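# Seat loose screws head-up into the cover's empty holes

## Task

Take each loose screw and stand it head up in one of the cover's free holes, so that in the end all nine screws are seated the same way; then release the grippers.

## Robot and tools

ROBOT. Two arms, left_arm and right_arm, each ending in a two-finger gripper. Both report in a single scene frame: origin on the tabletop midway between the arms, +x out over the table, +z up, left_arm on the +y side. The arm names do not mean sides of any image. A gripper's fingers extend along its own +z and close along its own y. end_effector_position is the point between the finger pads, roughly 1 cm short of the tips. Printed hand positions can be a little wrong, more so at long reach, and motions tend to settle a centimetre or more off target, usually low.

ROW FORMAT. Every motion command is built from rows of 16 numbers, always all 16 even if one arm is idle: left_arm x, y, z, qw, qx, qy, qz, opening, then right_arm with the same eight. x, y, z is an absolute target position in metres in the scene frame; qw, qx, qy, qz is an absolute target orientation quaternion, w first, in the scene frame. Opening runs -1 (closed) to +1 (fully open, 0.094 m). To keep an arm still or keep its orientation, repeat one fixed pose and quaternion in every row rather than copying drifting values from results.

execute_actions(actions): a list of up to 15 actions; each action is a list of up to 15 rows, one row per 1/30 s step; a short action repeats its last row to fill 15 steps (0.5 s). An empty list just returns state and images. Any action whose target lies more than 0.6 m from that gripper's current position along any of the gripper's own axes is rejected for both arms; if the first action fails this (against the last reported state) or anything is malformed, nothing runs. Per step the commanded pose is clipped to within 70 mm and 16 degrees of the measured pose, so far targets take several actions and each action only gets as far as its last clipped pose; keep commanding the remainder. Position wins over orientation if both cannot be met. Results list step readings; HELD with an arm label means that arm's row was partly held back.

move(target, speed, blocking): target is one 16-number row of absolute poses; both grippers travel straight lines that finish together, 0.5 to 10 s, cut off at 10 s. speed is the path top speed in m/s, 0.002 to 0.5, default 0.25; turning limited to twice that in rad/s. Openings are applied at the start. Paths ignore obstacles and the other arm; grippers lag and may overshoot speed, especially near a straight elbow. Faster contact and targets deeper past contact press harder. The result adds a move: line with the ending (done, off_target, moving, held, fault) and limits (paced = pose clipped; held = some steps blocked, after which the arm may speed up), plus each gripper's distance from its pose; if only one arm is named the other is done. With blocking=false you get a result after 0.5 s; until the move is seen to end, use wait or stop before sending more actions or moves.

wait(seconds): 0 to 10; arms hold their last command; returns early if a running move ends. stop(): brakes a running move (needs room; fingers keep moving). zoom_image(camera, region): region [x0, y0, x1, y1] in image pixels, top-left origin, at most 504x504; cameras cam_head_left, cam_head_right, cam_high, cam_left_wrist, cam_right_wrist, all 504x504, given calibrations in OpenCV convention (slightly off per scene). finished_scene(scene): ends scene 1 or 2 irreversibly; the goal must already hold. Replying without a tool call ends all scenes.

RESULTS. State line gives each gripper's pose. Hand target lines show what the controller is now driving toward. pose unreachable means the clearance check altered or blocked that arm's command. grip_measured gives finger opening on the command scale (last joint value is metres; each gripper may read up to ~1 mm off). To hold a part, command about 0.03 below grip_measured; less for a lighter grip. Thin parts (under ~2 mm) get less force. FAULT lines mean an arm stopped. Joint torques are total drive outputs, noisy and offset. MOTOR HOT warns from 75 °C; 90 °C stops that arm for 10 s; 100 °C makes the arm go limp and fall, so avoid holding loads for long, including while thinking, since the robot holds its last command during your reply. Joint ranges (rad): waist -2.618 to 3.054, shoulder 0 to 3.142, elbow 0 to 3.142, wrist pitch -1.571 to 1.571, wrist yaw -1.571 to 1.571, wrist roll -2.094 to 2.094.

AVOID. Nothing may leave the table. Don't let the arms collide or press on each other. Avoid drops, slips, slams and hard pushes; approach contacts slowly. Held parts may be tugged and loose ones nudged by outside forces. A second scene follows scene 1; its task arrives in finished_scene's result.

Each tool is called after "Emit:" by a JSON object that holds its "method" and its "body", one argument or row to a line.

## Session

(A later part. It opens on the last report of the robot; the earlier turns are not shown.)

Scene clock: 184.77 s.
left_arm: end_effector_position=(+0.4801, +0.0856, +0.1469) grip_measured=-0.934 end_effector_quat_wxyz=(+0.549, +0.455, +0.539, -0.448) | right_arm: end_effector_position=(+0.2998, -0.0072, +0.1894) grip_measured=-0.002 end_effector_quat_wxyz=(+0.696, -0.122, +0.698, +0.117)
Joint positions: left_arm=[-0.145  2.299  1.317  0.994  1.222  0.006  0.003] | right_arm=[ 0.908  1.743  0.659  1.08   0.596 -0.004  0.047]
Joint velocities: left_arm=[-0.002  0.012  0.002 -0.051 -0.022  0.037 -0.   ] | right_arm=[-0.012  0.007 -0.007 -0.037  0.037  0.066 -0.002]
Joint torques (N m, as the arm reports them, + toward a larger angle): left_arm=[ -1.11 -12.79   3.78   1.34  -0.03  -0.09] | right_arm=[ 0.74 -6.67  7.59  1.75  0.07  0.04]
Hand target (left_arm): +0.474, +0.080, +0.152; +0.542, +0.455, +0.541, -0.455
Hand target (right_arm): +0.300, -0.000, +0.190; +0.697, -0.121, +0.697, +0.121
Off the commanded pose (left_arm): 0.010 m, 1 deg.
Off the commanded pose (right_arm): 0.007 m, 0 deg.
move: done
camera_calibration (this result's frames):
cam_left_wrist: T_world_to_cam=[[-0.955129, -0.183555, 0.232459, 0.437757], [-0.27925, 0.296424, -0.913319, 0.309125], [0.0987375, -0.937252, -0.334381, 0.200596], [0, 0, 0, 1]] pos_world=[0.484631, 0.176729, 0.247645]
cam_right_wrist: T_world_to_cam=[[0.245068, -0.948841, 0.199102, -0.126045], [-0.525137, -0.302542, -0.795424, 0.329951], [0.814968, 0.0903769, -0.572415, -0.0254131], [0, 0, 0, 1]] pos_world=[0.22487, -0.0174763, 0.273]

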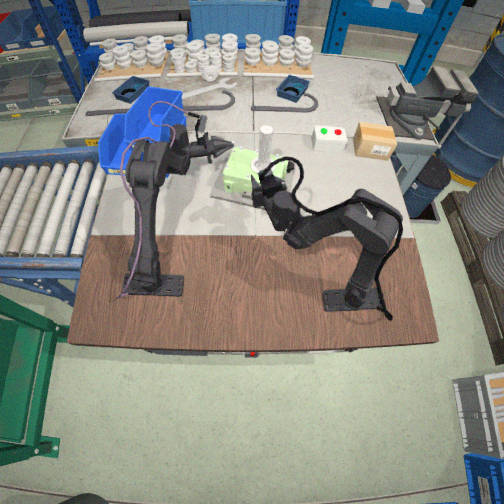

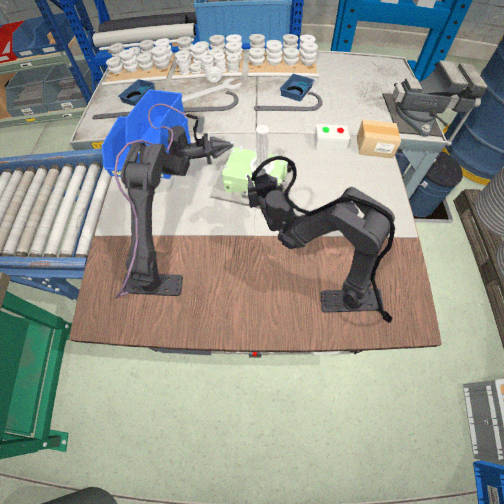

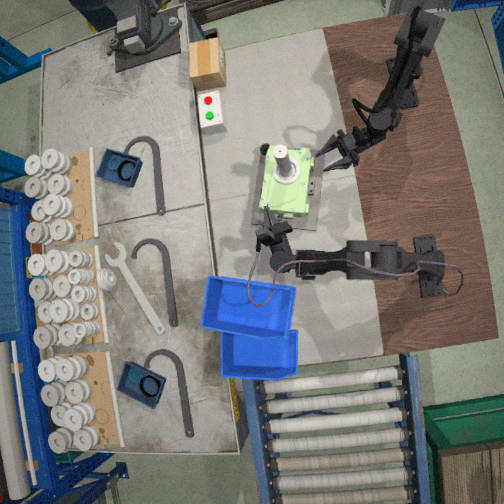

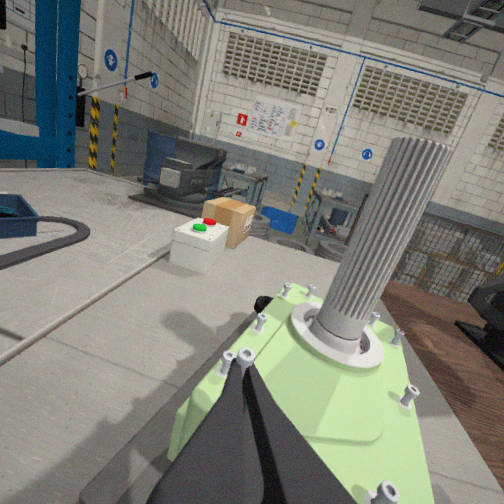

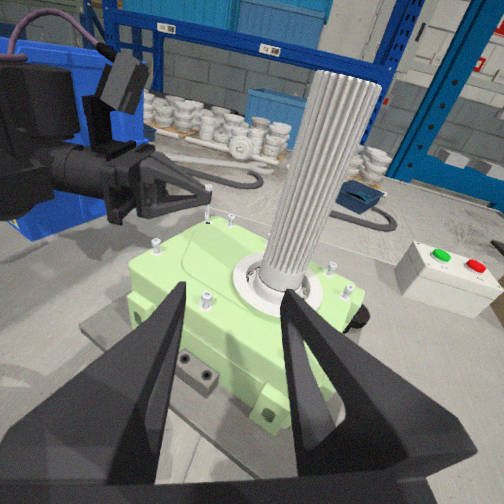

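Emit:
{"method": "move", "body": {
  "target": [0.471,0.077,0.152,0.542,0.455,0.542,-0.455,-1,0.30,0.0,0.19,0.69,-0.12,0.69,0.12,0],
  "speed": 0.02
}}

Emit:
{"method": "move", "body": {
  "target": [0.475,0.081,0.150,0.542,0.455,0.542,-0.455,-0.86,0.30,0.0,0.19,0.69,-0.12,0.69,0.12,0],
  "speed": 0.02
}}

Emit:
{"method": "zoom_image", "body": {
  "camera": "cam_right_wrist",
  "region": [160,160,260,240]
}}

Scene clock: 185.93 s.
left_arm: end_effector_position=(+0.4755, +0.0808, +0.1456) grip_measured=-0.934 end_effector_quat_wxyz=(+0.544, +0.456, +0.540, -0.452) | right_arm: end_effector_position=(+0.2998, -0.0073, +0.1894) grip_measured=-0.002 end_effector_quat_wxyz=(+0.696, -0.122, +0.698, +0.117)
Joint positions: left_arm=[-0.156  2.293  1.306  0.99   1.222  0.006  0.003] | right_arm=[ 0.908  1.743  0.659  1.08   0.596 -0.004  0.047]
Joint velocities: left_arm=[ 0.017  0.012  0.007 -0.022 -0.081  0.007  0.001] | right_arm=[-0.012 -0.007 -0.007  0.037  0.037  0.037 -0.   ]
Joint torques (N m, as the arm reports them, + toward a larger angle): left_arm=[ -0.93 -12.94   3.66   1.38  -0.1   -0.08] | right_arm=[ 0.76 -6.69  7.53  1.74  0.06  0.04]
Hand target (left_arm): +0.471, +0.077, +0.152; +0.542, +0.455, +0.541, -0.455
Hand target (right_arm): +0.300, -0.000, +0.190; +0.697, -0.121, +0.697, +0.121
Off the commanded pose (left_arm): 0.009 m, 0 deg.
Off the commanded pose (right_arm): 0.007 m, 1 deg.
move: done
camera_calibration (this result's frames):
cam_left_wrist: T_world_to_cam=[[-0.954834, -0.174081, 0.240805, 0.430595], [-0.284405, 0.300725, -0.910318, 0.309735], [0.0860532, -0.937689, -0.336653, 0.202603], [0, 0, 0, 1]] pos_world=[0.481803, 0.171792, 0.246474]
cam_right_wrist: T_world_to_cam=[[0.244706, -0.948935, 0.199103, -0.126004], [-0.525252, -0.302343, -0.795424, 0.329979], [0.815003, 0.0900654, -0.572414, -0.0254386], [0, 0, 0, 1]] pos_world=[0.224889, -0.0175117, 0.273]

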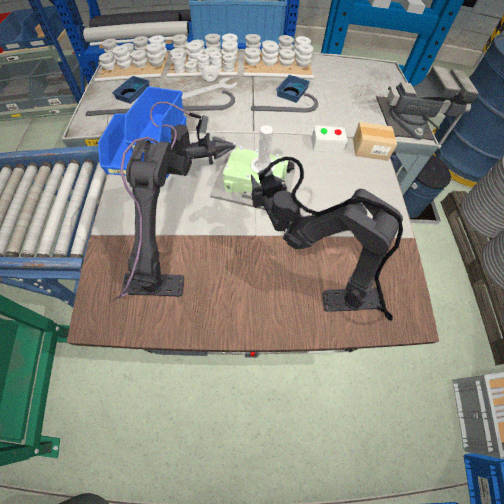

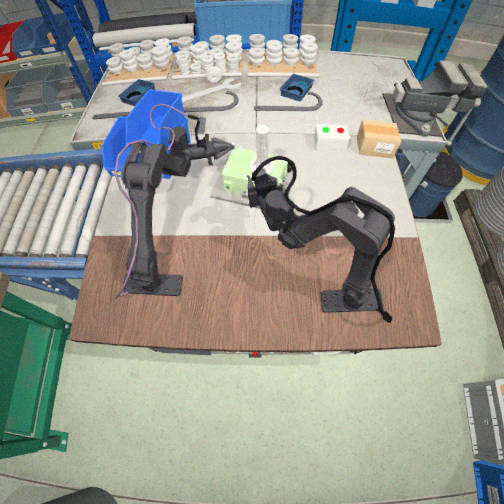

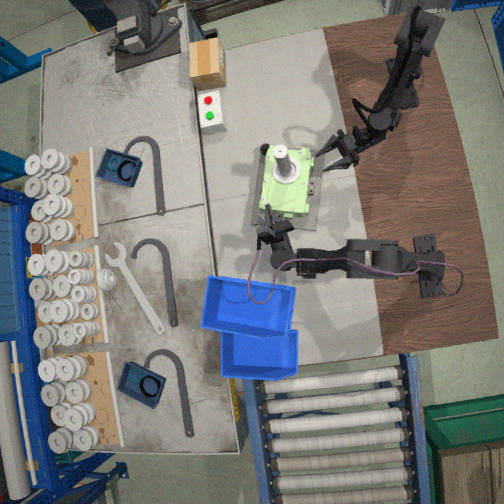

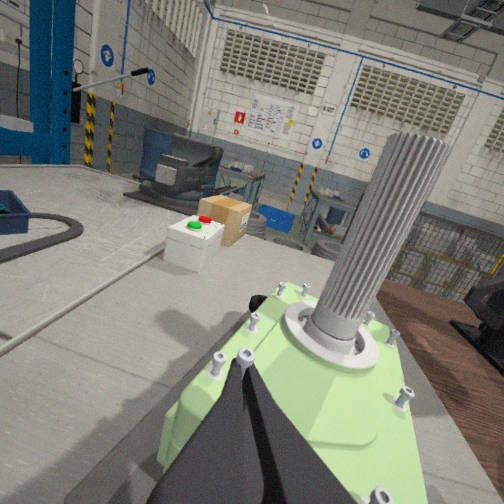

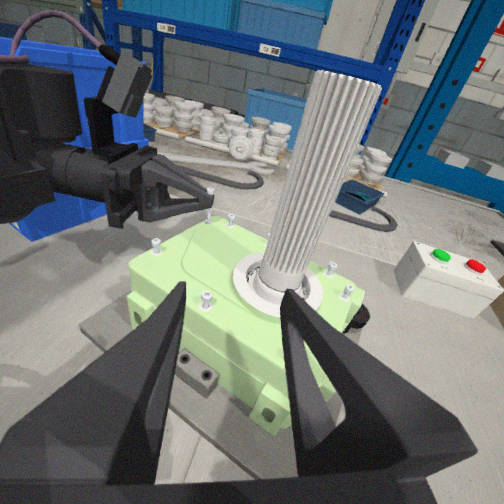

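Scene clock: 186.63 s.
left_arm: end_effector_position=(+0.4755, +0.0808, +0.1456) grip_measured=-0.862 end_effector_quat_wxyz=(+0.544, +0.456, +0.540, -0.452) | right_arm: end_effector_position=(+0.2998, -0.0073, +0.1894) grip_measured=-0.002 end_effector_quat_wxyz=(+0.696, -0.122, +0.698, +0.117)
Joint positions: left_arm=[-0.156  2.293  1.306  0.99   1.222  0.006  0.006] | right_arm=[ 0.908  1.743  0.659  1.08   0.596 -0.004  0.047]
Joint velocities: left_arm=[ 0.012  0.012 -0.012  0.051  0.007  0.007 -0.001] | right_arm=[ 0.002 -0.007  0.002 -0.022  0.007  0.022  0.   ]
Joint torques (N m, as the arm reports them, + toward a larger angle): left_arm=[  0.03 -11.88   4.84   1.35   0.    -0.07] | right_arm=[ 0.76 -6.69  7.58  1.74  0.06  0.04]
Hand target (left_arm): +0.475, +0.081, +0.150; +0.542, +0.455, +0.541, -0.455
Hand target (right_arm): +0.300, -0.000, +0.190; +0.697, -0.121, +0.697, +0.121
Off the commanded pose (left_arm): 0.004 m, 0 deg.
Off the commanded pose (right_arm): 0.007 m, 1 deg.
move: done
camera_calibration (this result's frames):
cam_left_wrist: T_world_to_cam=[[-0.954834, -0.174081, 0.240805, 0.430595], [-0.284405, 0.300725, -0.910318, 0.309735], [0.0860532, -0.937689, -0.336653, 0.202603], [0, 0, 0, 1]] pos_world=[0.481803, 0.171792, 0.246474]
cam_right_wrist: T_world_to_cam=[[0.244706, -0.948935, 0.199103, -0.126004], [-0.525252, -0.302343, -0.795424, 0.329979], [0.815003, 0.0900654, -0.572414, -0.0254386], [0, 0, 0, 1]] pos_world=[0.224889, -0.0175117, 0.273]

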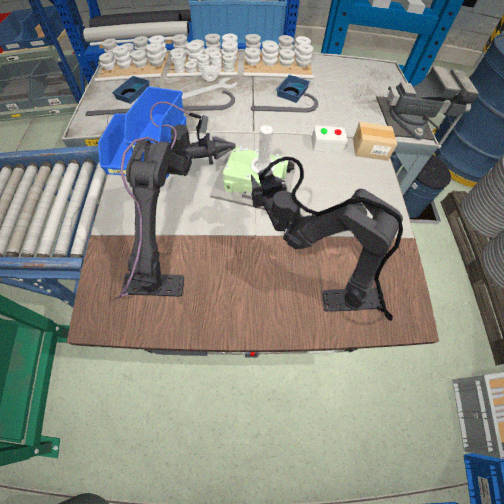

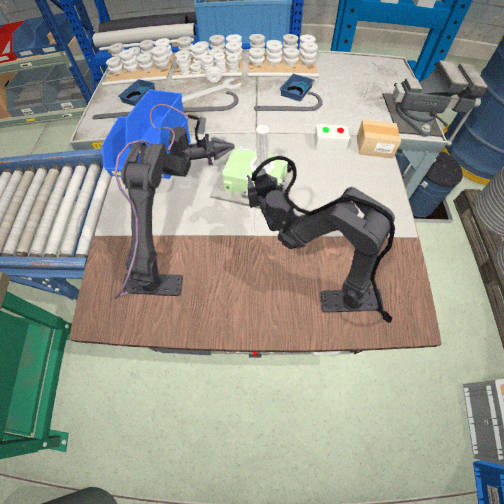

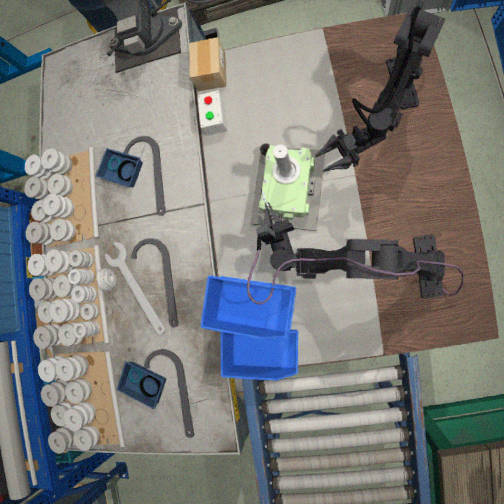

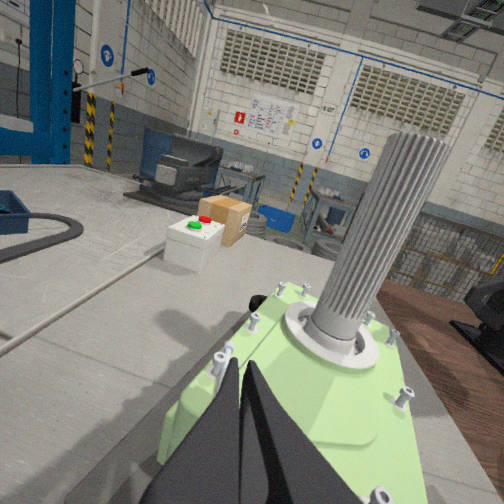

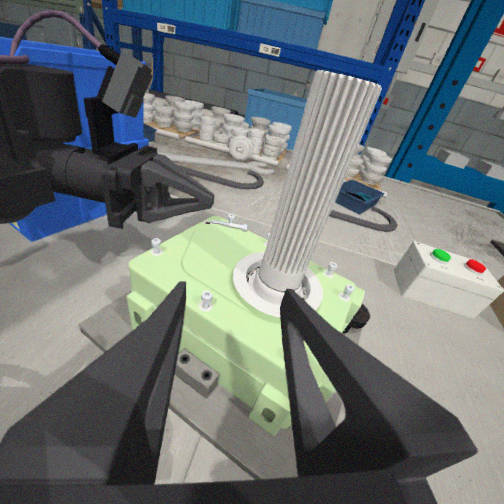

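Region (160, 160, 260, 240) of cam_right_wrist's 504x504 image, scaled by 5.040, with more detail than that image has; it fills the top 403 rows of this view, and the rest is white.

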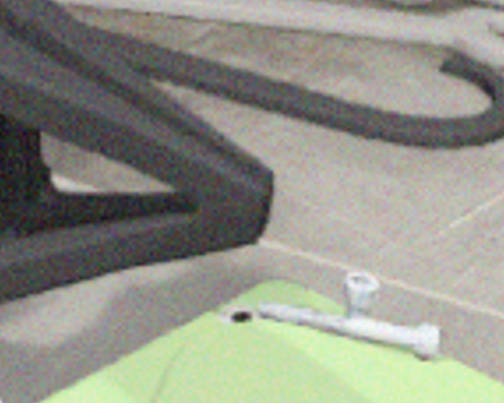

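Emit:
{"method": "move", "body": {
  "target": [0.46,0.12,0.2,0.542,0.455,0.542,-0.455,-0.75,0.25,-0.12,0.22,0.69,-0.12,0.69,0.12,0]
}}

Emit:
{"method": "move", "body": {
  "target": [0.479,0.06,0.19,0,0.643,0.766,0,-0.75,0.25,-0.12,0.22,0.69,-0.12,0.69,0.12,0],
  "speed": 0.15
}}

Scene clock: 188.13 s.
left_arm: end_effector_position=(+0.4649, +0.1165, +0.1988) grip_measured=-0.752 end_effector_quat_wxyz=(+0.547, +0.456, +0.538, -0.451) | right_arm: end_effector_position=(+0.2500, -0.1153, +0.2175) grip_measured=-0.002 end_effector_quat_wxyz=(+0.696, -0.124, +0.697, +0.120)
Joint positions: left_arm=[-0.079  2.123  1.262  0.881  1.294 -0.006  0.012] | right_arm=[ 0.774  1.127  0.303  0.823  0.455 -0.005  0.047]
Joint velocities: left_arm=[ 0.002  0.007 -0.002 -0.066  0.081  0.051  0.   ] | right_arm=[-0.002 -0.017  0.007 -0.051 -0.022  0.007  0.   ]
Joint torques (N m, as the arm reports them, + toward a larger angle): left_arm=[  0.58 -11.59   3.75   1.3    0.12   0.01] | right_arm=[-0.58 -4.9   6.48  1.6  -0.04  0.04]
Hand target (left_arm): +0.460, +0.120, +0.199; +0.542, +0.455, +0.541, -0.455
Hand target (right_arm): +0.249, -0.119, +0.220; +0.697, -0.121, +0.696, +0.121
Off the commanded pose (left_arm): 0.006 m, 1 deg.
Off the commanded pose (right_arm): 0.005 m, 0 deg.
move: done
camera_calibration (this result's frames):
cam_left_wrist: T_world_to_cam=[[-0.955474, -0.176864, 0.236195, 0.4154], [-0.280553, 0.29649, -0.912899, 0.343621], [0.0914289, -0.938516, -0.332908, 0.251744], [0, 0, 0, 1]] pos_world=[0.470291, 0.207854, 0.299383]
cam_right_wrist: T_world_to_cam=[[0.2513, -0.947395, 0.19822, -0.223202], [-0.52193, -0.305104, -0.796555, 0.29263], [0.81513, 0.0967174, -0.571147, 0.0414495], [0, 0, 0, 1]] pos_world=[0.175036, -0.126187, 0.301013]

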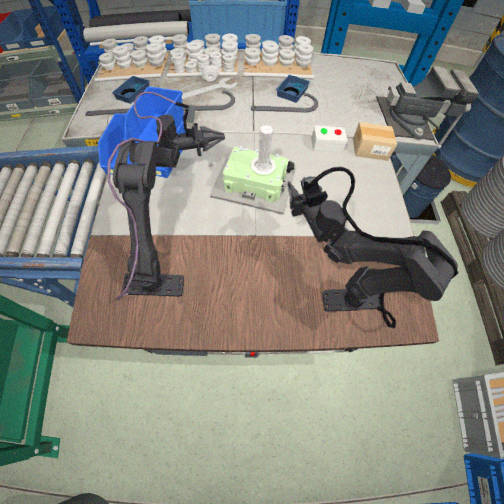

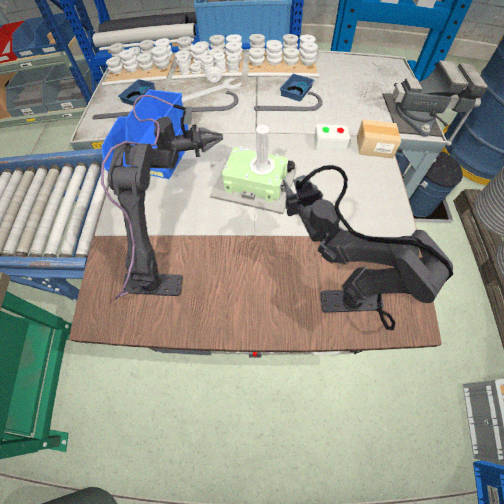

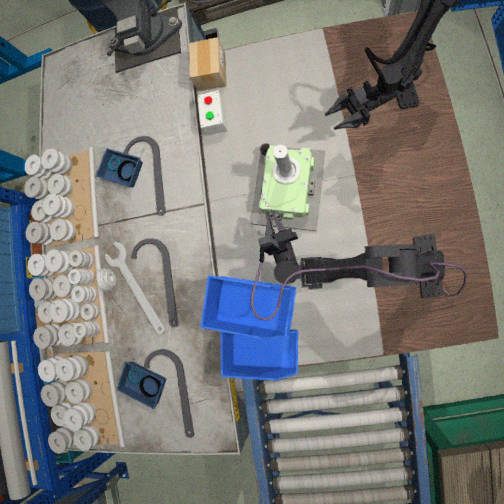

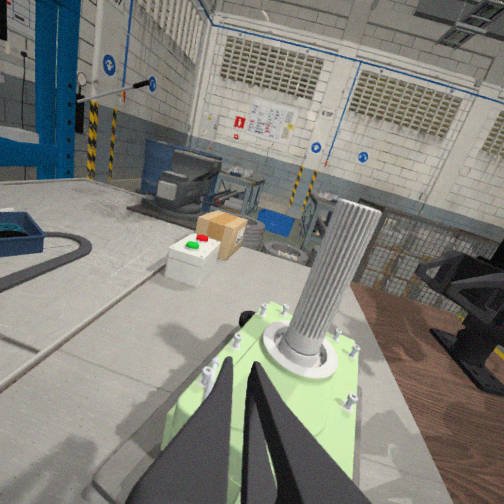

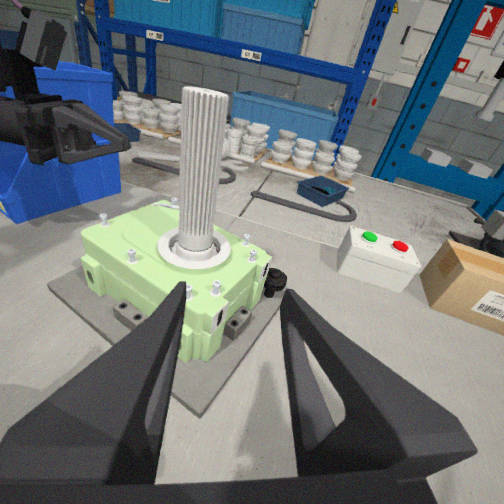

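Scene clock: 194.00 s.
left_arm: end_effector_position=(+0.4767, +0.0683, +0.1777) grip_measured=-0.752 end_effector_quat_wxyz=(+0.196, +0.630, +0.751, +0.032) | right_arm: end_effector_position=(+0.2508, -0.1161, +0.2170) grip_measured=-0.002 end_effector_quat_wxyz=(+0.696, -0.125, +0.697, +0.119)
Joint positions: left_arm=[-0.488  2.514  2.83  -1.487  0.011  0.887  0.012] | right_arm=[ 0.767  1.127  0.303  0.82   0.449 -0.005  0.047]
Joint velocities: left_arm=[-0.002 -0.027 -0.022 -0.095 -0.051 -0.007  0.   ] | right_arm=[-0.002 -0.002 -0.012  0.081 -0.007  0.037  0.   ]
Joint torques (N m, as the arm reports them, + toward a larger angle): left_arm=[ -1.17 -12.51   7.04   1.14  -0.08  -0.08] | right_arm=[-0.59 -4.82  6.55  1.6  -0.05  0.03]
Hand target (left_arm): +0.479, +0.062, +0.190; +0.217, +0.628, +0.746, +0.040
Hand target (right_arm): +0.250, -0.120, +0.220; +0.697, -0.121, +0.696, +0.121
Off the commanded pose (left_arm): 0.015 m, 23 deg; orientation clipped at the last step of the last action.
Off the commanded pose (right_arm): 0.005 m, 0 deg.
elbow stopped short (left arm): the move would have taken joint 3 (elbow) straighter than the controller allows; a more bent joint 3 avoids this.
move: off_target (left_arm); limits=paced
camera_calibration (this result's frames):
cam_left_wrist: T_world_to_cam=[[-0.869712, -0.437888, -0.227718, 0.482561], [-0.453765, 0.890899, 0.0198983, 0.218173], [0.194161, 0.120636, -0.973524, 0.190888], [0, 0, 0, 1]] pos_world=[0.481625, -0.00609062, 0.291381]
cam_right_wrist: T_world_to_cam=[[0.25162, -0.947072, 0.199355, -0.224406], [-0.523212, -0.306398, -0.795216, 0.292287], [0.814209, 0.0957873, -0.572616, 0.0409579], [0, 0, 0, 1]] pos_world=[0.176045, -0.126896, 0.300621]

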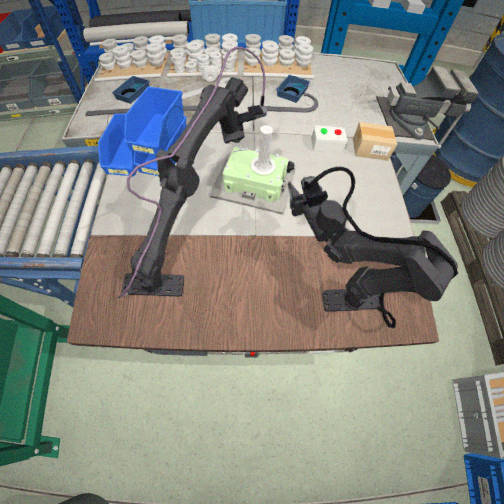

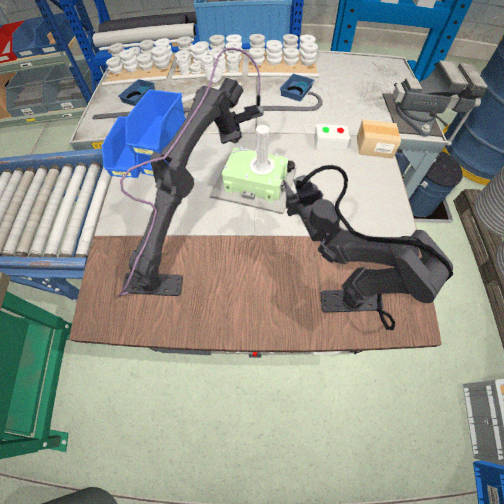

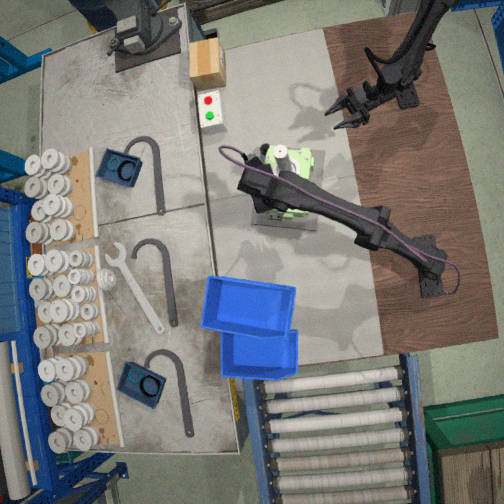

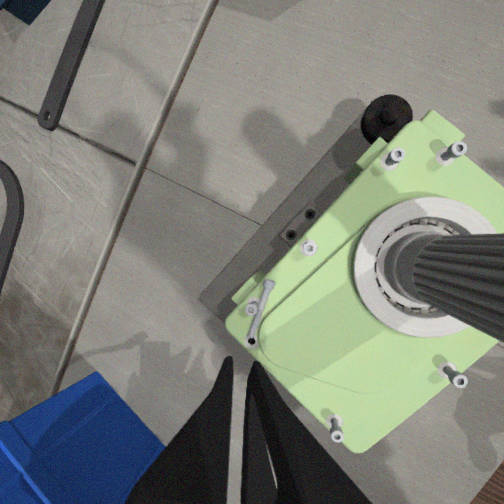

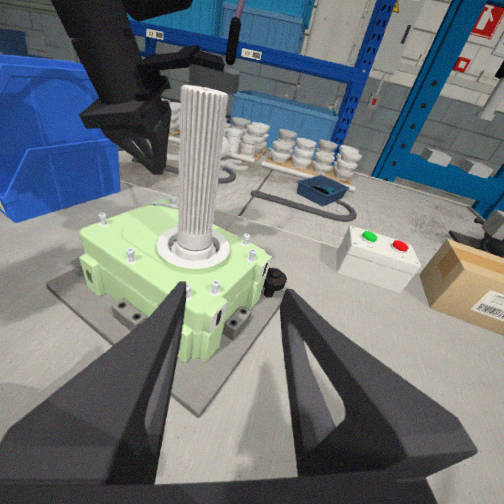

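Emit:
{"method": "move", "body": {
  "target": [0.483,0.07,0.15,0.293,0.594,0.708,-0.246,-0.8,0.25,-0.12,0.22,0.69,-0.12,0.69,0.12,0],
  "speed": 0.1
}}

Emit:
{"method": "move", "body": {
  "target": [0.483,0.066,0.118,0.293,0.594,0.708,-0.246,-0.8,0.30,0.0,0.19,0.69,-0.12,0.69,0.12,0],
  "speed": 0.05
}}

Emit:
{"method": "zoom_image", "body": {
  "camera": "cam_right_wrist",
  "region": [160,170,260,250]
}}

Emit:
{"method": "zoom_image", "body": {
  "camera": "cam_left_wrist",
  "region": [180,280,320,400]
}}

Scene clock: 197.80 s.
left_arm: end_effector_position=(+0.4828, +0.0680, +0.1385) grip_measured=-0.798 end_effector_quat_wxyz=(+0.278, +0.592, +0.717, -0.241) | right_arm: end_effector_position=(+0.2508, -0.1161, +0.2170) grip_measured=-0.002 end_effector_quat_wxyz=(+0.696, -0.125, +0.697, +0.119)
Joint positions: left_arm=[-0.289  2.35   2.216 -1.033  0.654  0.936  0.009] | right_arm=[ 0.767  1.127  0.303  0.82   0.449 -0.005  0.047]
Joint velocities: left_arm=[ 0.012  0.007 -0.022 -0.007 -0.022 -0.007  0.   ] | right_arm=[-0.002 -0.002 -0.007  0.051  0.066 -0.11   0.   ]
Joint torques (N m, as the arm reports them, + toward a larger angle): left_arm=[  0.86 -13.72   4.57   1.08   0.62   0.08] | right_arm=[-0.52 -4.81  6.57  1.6  -0.05  0.04]
Hand target (left_arm): +0.482, +0.070, +0.149; +0.292, +0.594, +0.708, -0.246
Hand target (right_arm): +0.250, -0.120, +0.220; +0.697, -0.121, +0.696, +0.121
Off the commanded pose (left_arm): 0.012 m, 2 deg.
Off the commanded pose (right_arm): 0.005 m, 0 deg.
move: off_target (left_arm)
camera_calibration (this result's frames):
cam_left_wrist: T_world_to_cam=[[-0.915689, -0.358708, 0.181222, 0.438975], [-0.401296, 0.840538, -0.363945, 0.253231], [-0.0217743, -0.405985, -0.91362, 0.283388], [0, 0, 0, 1]] pos_world=[0.509756, 0.0596643, 0.271519]
cam_right_wrist: T_world_to_cam=[[0.25162, -0.947072, 0.199355, -0.224406], [-0.523212, -0.306398, -0.795216, 0.292287], [0.814209, 0.0957873, -0.572616, 0.0409579], [0, 0, 0, 1]] pos_world=[0.176045, -0.126896, 0.300621]

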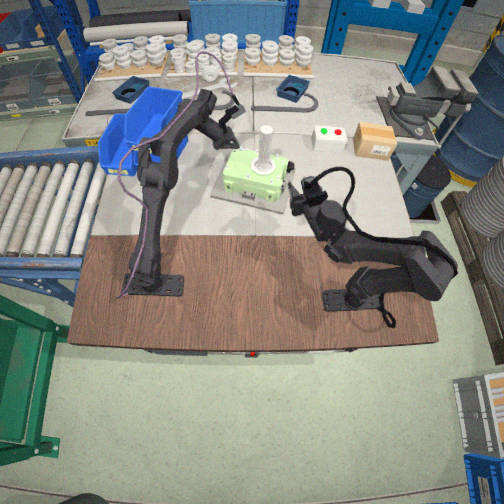

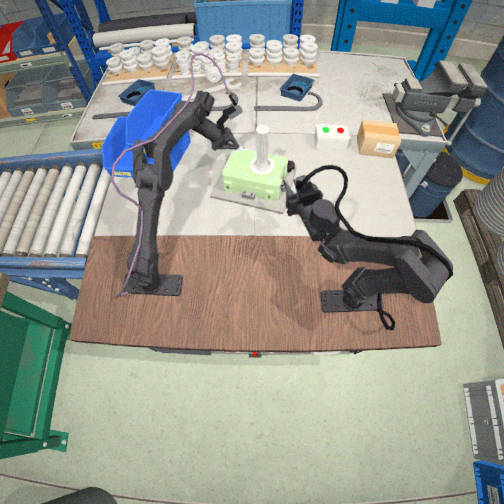

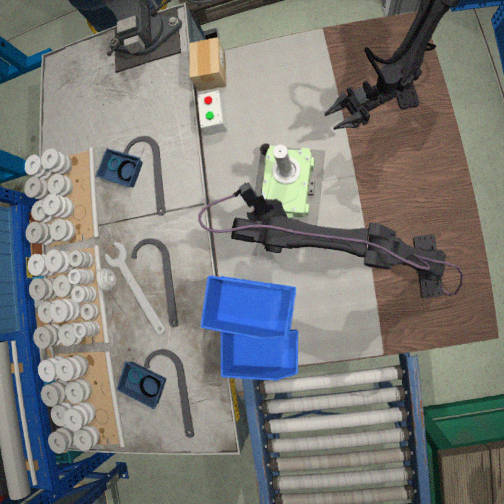

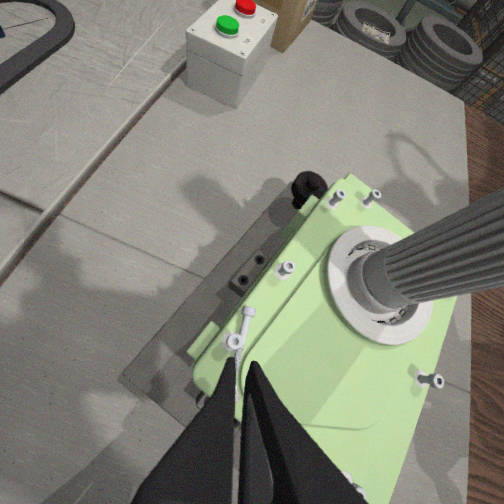

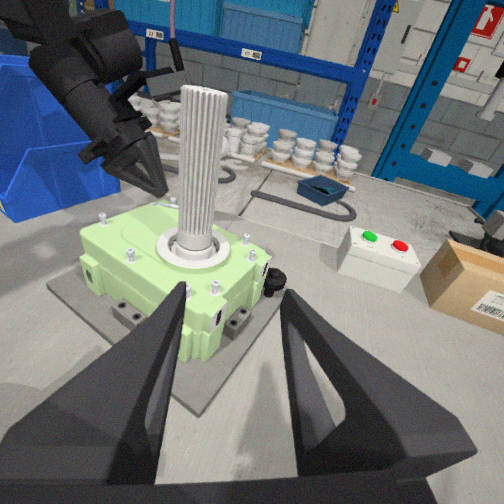

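Scene clock: 200.63 s.
left_arm: end_effector_position=(+0.4857, +0.0633, +0.1260) grip_measured=-0.798 end_effector_quat_wxyz=(+0.300, +0.595, +0.704, -0.244) | right_arm: end_effector_position=(+0.2997, -0.0067, +0.1898) grip_measured=-0.002 end_effector_quat_wxyz=(+0.696, -0.124, +0.697, +0.118)
Joint positions: left_arm=[-0.289  2.325  2.098 -0.895  0.68   0.936  0.009] | right_arm=[ 0.907  1.741  0.659  1.077  0.591 -0.005  0.047]
Joint velocities: left_arm=[ 0.022  0.012 -0.002  0.007 -0.081 -0.022 -0.   ] | right_arm=[-0.012 -0.022 -0.002 -0.007  0.037 -0.007 -0.   ]
Joint torques (N m, as the arm reports them, + toward a larger angle): left_arm=[  0.25 -12.11   3.57   1.12   0.34   0.  ] | right_arm=[ 0.58 -6.55  7.64  1.72  0.08  0.05]
Hand target (left_arm): +0.483, +0.066, +0.118; +0.293, +0.594, +0.708, -0.246
Hand target (right_arm): +0.301, -0.001, +0.190; +0.697, -0.121, +0.697, +0.121
Off the commanded pose (left_arm): 0.009 m, 1 deg.
Off the commanded pose (right_arm): 0.007 m, 0 deg.
move: done
camera_calibration (this result's frames):
cam_left_wrist: T_world_to_cam=[[-0.925534, -0.342859, 0.160734, 0.448629], [-0.378613, 0.83085, -0.407848, 0.2489], [0.00628889, -0.438333, -0.898791, 0.256604], [0, 0, 0, 1]] pos_world=[0.507844, 0.0594955, 0.260037]
cam_right_wrist: T_world_to_cam=[[0.249002, -0.947663, 0.199831, -0.126934], [-0.523671, -0.305306, -0.795335, 0.32995], [0.814719, 0.0933939, -0.572285, -0.0250378], [0, 0, 0, 1]] pos_world=[0.224791, -0.0172162, 0.273457]

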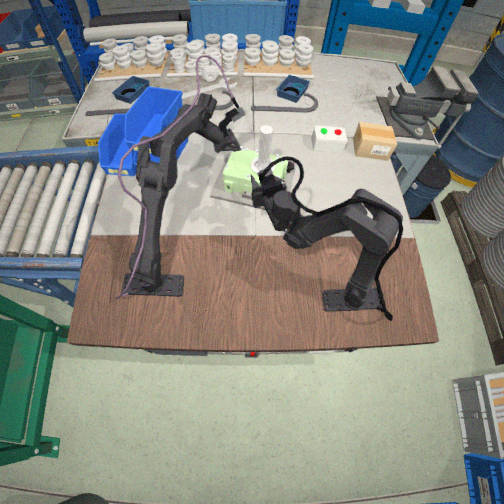

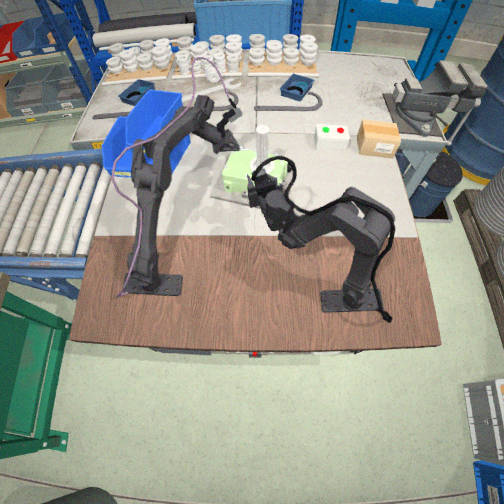

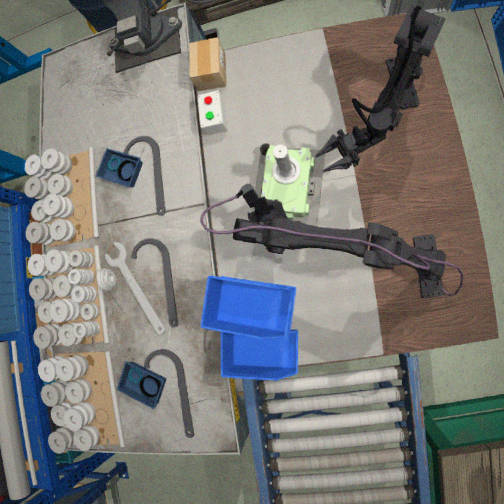

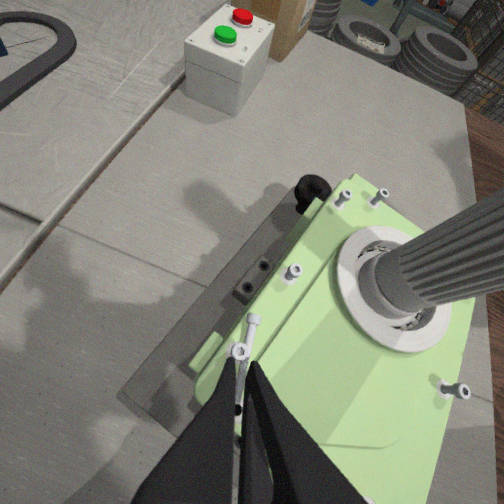

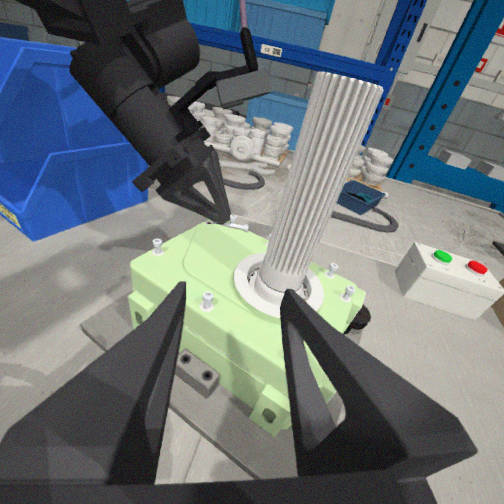

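Region (160, 170, 260, 250) of cam_right_wrist's 504x504 image, scaled by 5.040, with more detail than that image has; it fills the top 403 rows of this view, and the rest is white.

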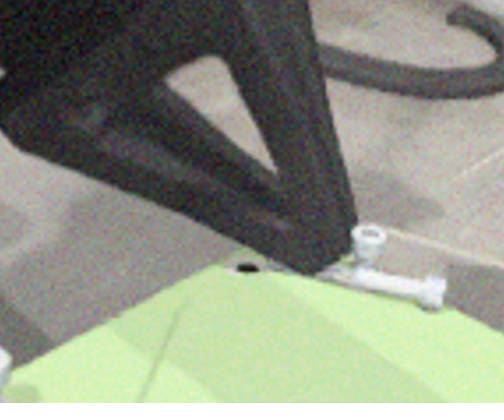

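Region (180, 280, 320, 400) of cam_left_wrist's 504x504 image, scaled by 3.600, with more detail than that image has; it fills the top 432 rows of this view, and the rest is white.

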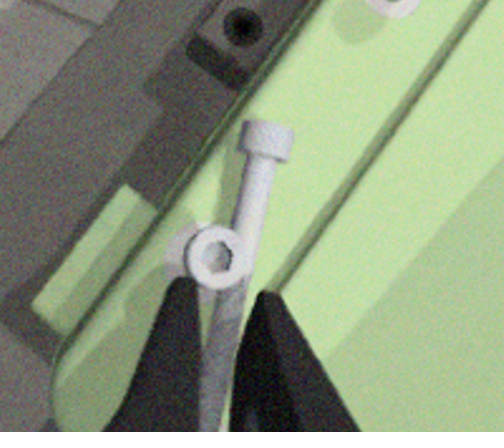

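Straddling it, touching cover. Close and lift.

Emit:
{"method": "move", "body": {
  "target": [0.485,0.065,0.122,0.293,0.594,0.708,-0.246,-1,0.30,0.0,0.19,0.69,-0.12,0.69,0.12,0],
  "speed": 0.05
}}

Emit:
{"method": "move", "body": {
  "target": [0.48,0.08,0.18,0.293,0.594,0.708,-0.246,-1,0.25,-0.12,0.22,0.69,-0.12,0.69,0.12,0],
  "speed": 0.05
}}

Scene clock: 201.43 s.
left_arm: end_effector_position=(+0.4879, +0.0647, +0.1281) grip_measured=-0.984 end_effector_quat_wxyz=(+0.305, +0.594, +0.703, -0.243) | right_arm: end_effector_position=(+0.2999, -0.0074, +0.1903) grip_measured=-0.002 end_effector_quat_wxyz=(+0.697, -0.122, +0.697, +0.117)
Joint positions: left_arm=[-0.284  2.323  2.098 -0.887  0.682  0.936  0.001] | right_arm=[ 0.907  1.741  0.659  1.08   0.595 -0.005  0.047]
Joint velocities: left_arm=[-0.002  0.002  0.007 -0.022 -0.066  0.037 -0.   ] | right_arm=[-0.012  0.002 -0.012 -0.022 -0.051 -0.007  0.001]
Joint torques (N m, as the arm reports them, + toward a larger angle): left_arm=[ -0.16 -11.21   6.2    0.81   0.31   0.  ] | right_arm=[ 0.79 -6.5   7.54  1.78  0.08  0.04]
Hand target (left_arm): +0.485, +0.065, +0.122; +0.293, +0.594, +0.708, -0.246
Hand target (right_arm): +0.300, -0.000, +0.190; +0.697, -0.121, +0.697, +0.121
Off the commanded pose (left_arm): 0.007 m, 1 deg.
Off the commanded pose (right_arm): 0.007 m, 0 deg.
move: done
camera_calibration (this result's frames):
cam_left_wrist: T_world_to_cam=[[-0.925772, -0.345055, 0.154542, 0.451856], [-0.377772, 0.827658, -0.415055, 0.250173], [0.0153086, -0.442629, -0.896574, 0.254663], [0, 0, 0, 1]] pos_world=[0.508926, 0.0615782, 0.262329]
cam_right_wrist: T_world_to_cam=[[0.24475, -0.949064, 0.19843, -0.126231], [-0.523854, -0.301649, -0.796608, 0.33059], [0.815889, 0.0910212, -0.571, -0.025504], [0, 0, 0, 1]] pos_world=[0.224884, -0.017758, 0.273836]

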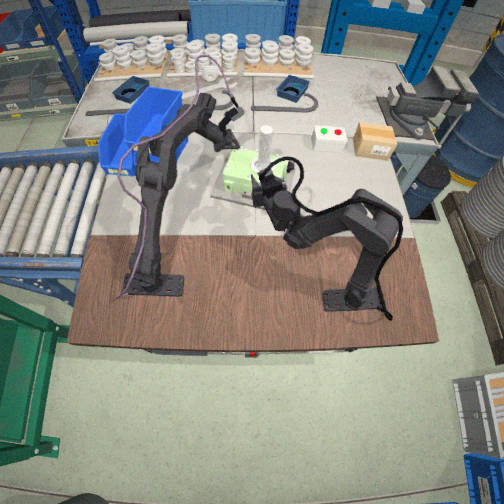

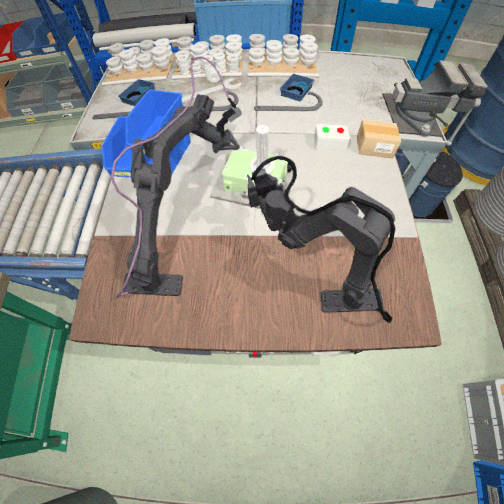

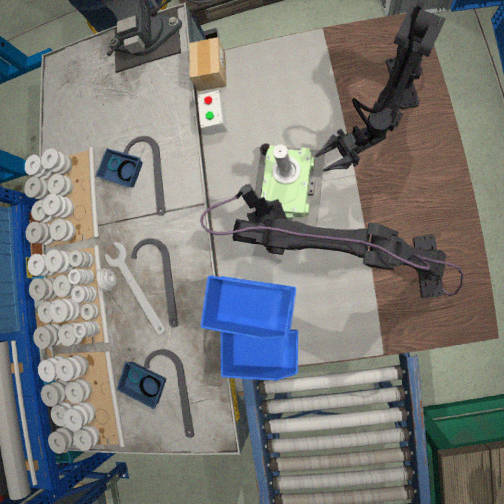

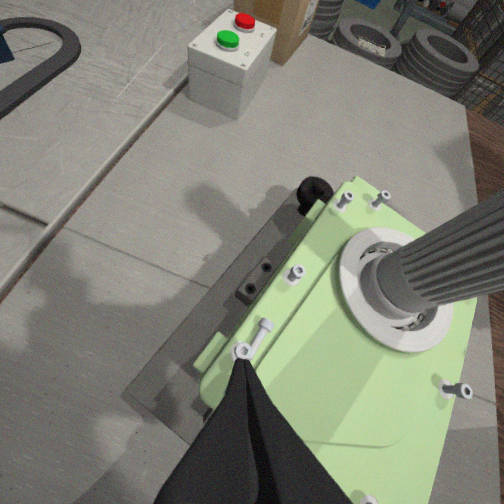

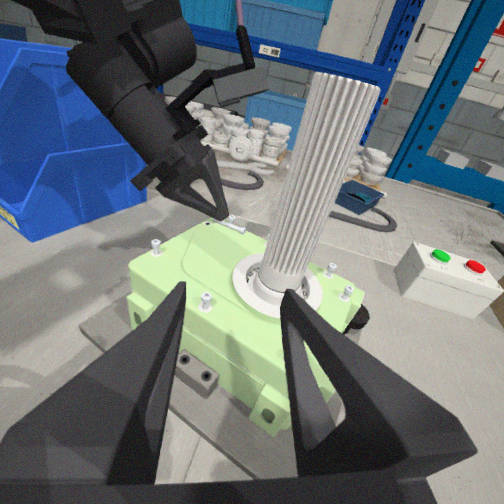

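Scene clock: 204.50 s.
left_arm: end_effector_position=(+0.4760, +0.0758, +0.1741) grip_measured=-0.984 end_effector_quat_wxyz=(+0.286, +0.593, +0.711, -0.248) | right_arm: end_effector_position=(+0.2510, -0.1143, +0.2209) grip_measured=-0.002 end_effector_quat_wxyz=(+0.698, -0.123, +0.695, +0.121)
Joint positions: left_arm=[-0.271  2.323  2.301 -1.144  0.682  0.956  0.001] | right_arm=[ 0.774  1.13   0.312  0.823  0.456 -0.005  0.047]
Joint velocities: left_arm=[ 0.012  0.002  0.017 -0.051 -0.081 -0.022 -0.001] | right_arm=[ 0.002 -0.007 -0.002 -0.11  -0.022 -0.037  0.001]
Joint torques (N m, as the arm reports them, + toward a larger angle): left_arm=[  0.99 -11.31   7.76   0.81   0.45   0.08] | right_arm=[-0.56 -5.06  5.73  1.56 -0.07  0.03]
Hand target (left_arm): +0.480, +0.080, +0.180; +0.293, +0.594, +0.708, -0.246
Hand target (right_arm): +0.249, -0.119, +0.220; +0.697, -0.121, +0.696, +0.121
Off the commanded pose (left_arm): 0.008 m, 1 deg.
Off the commanded pose (right_arm): 0.006 m, 0 deg.
move: done
camera_calibration (this result's frames):
cam_left_wrist: T_world_to_cam=[[-0.919789, -0.34729, 0.182695, 0.429948], [-0.391966, 0.835313, -0.385506, 0.256608], [-0.0187247, -0.426195, -0.904438, 0.317401], [0, 0, 0, 1]] pos_world=[0.501987, 0.0702432, 0.307444]
cam_right_wrist: T_world_to_cam=[[0.249949, -0.948514, 0.194544, -0.222158], [-0.518022, -0.300745, -0.800753, 0.296627], [0.818034, 0.0993694, -0.566521, 0.0409669], [0, 0, 0, 1]] pos_world=[0.175675, -0.125581, 0.303953]

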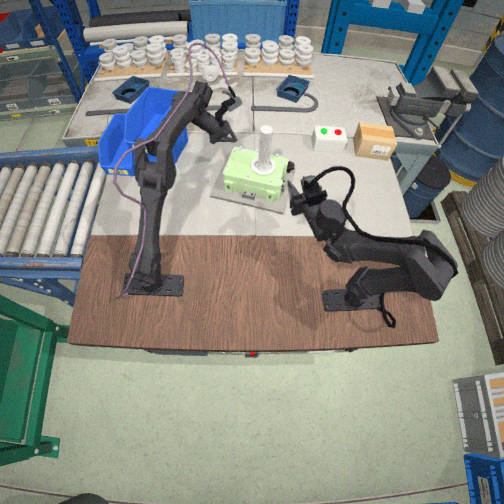

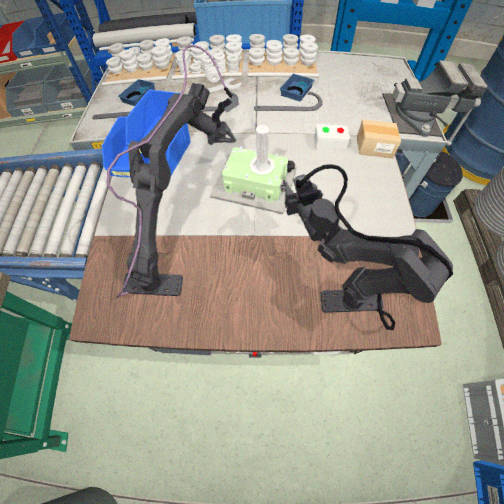

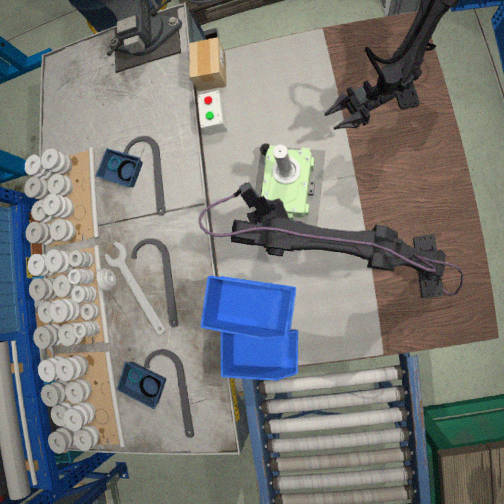

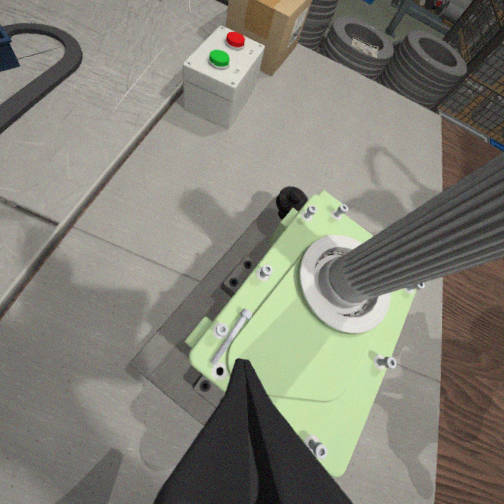

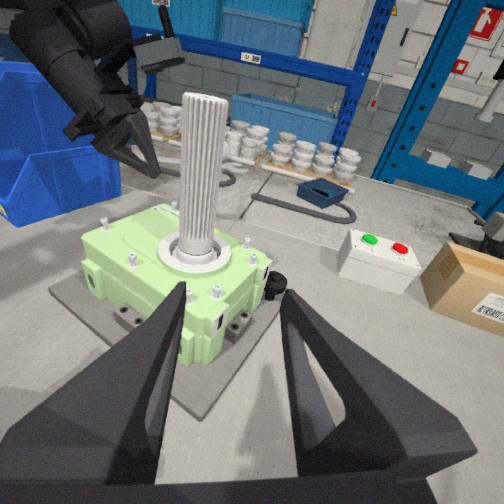

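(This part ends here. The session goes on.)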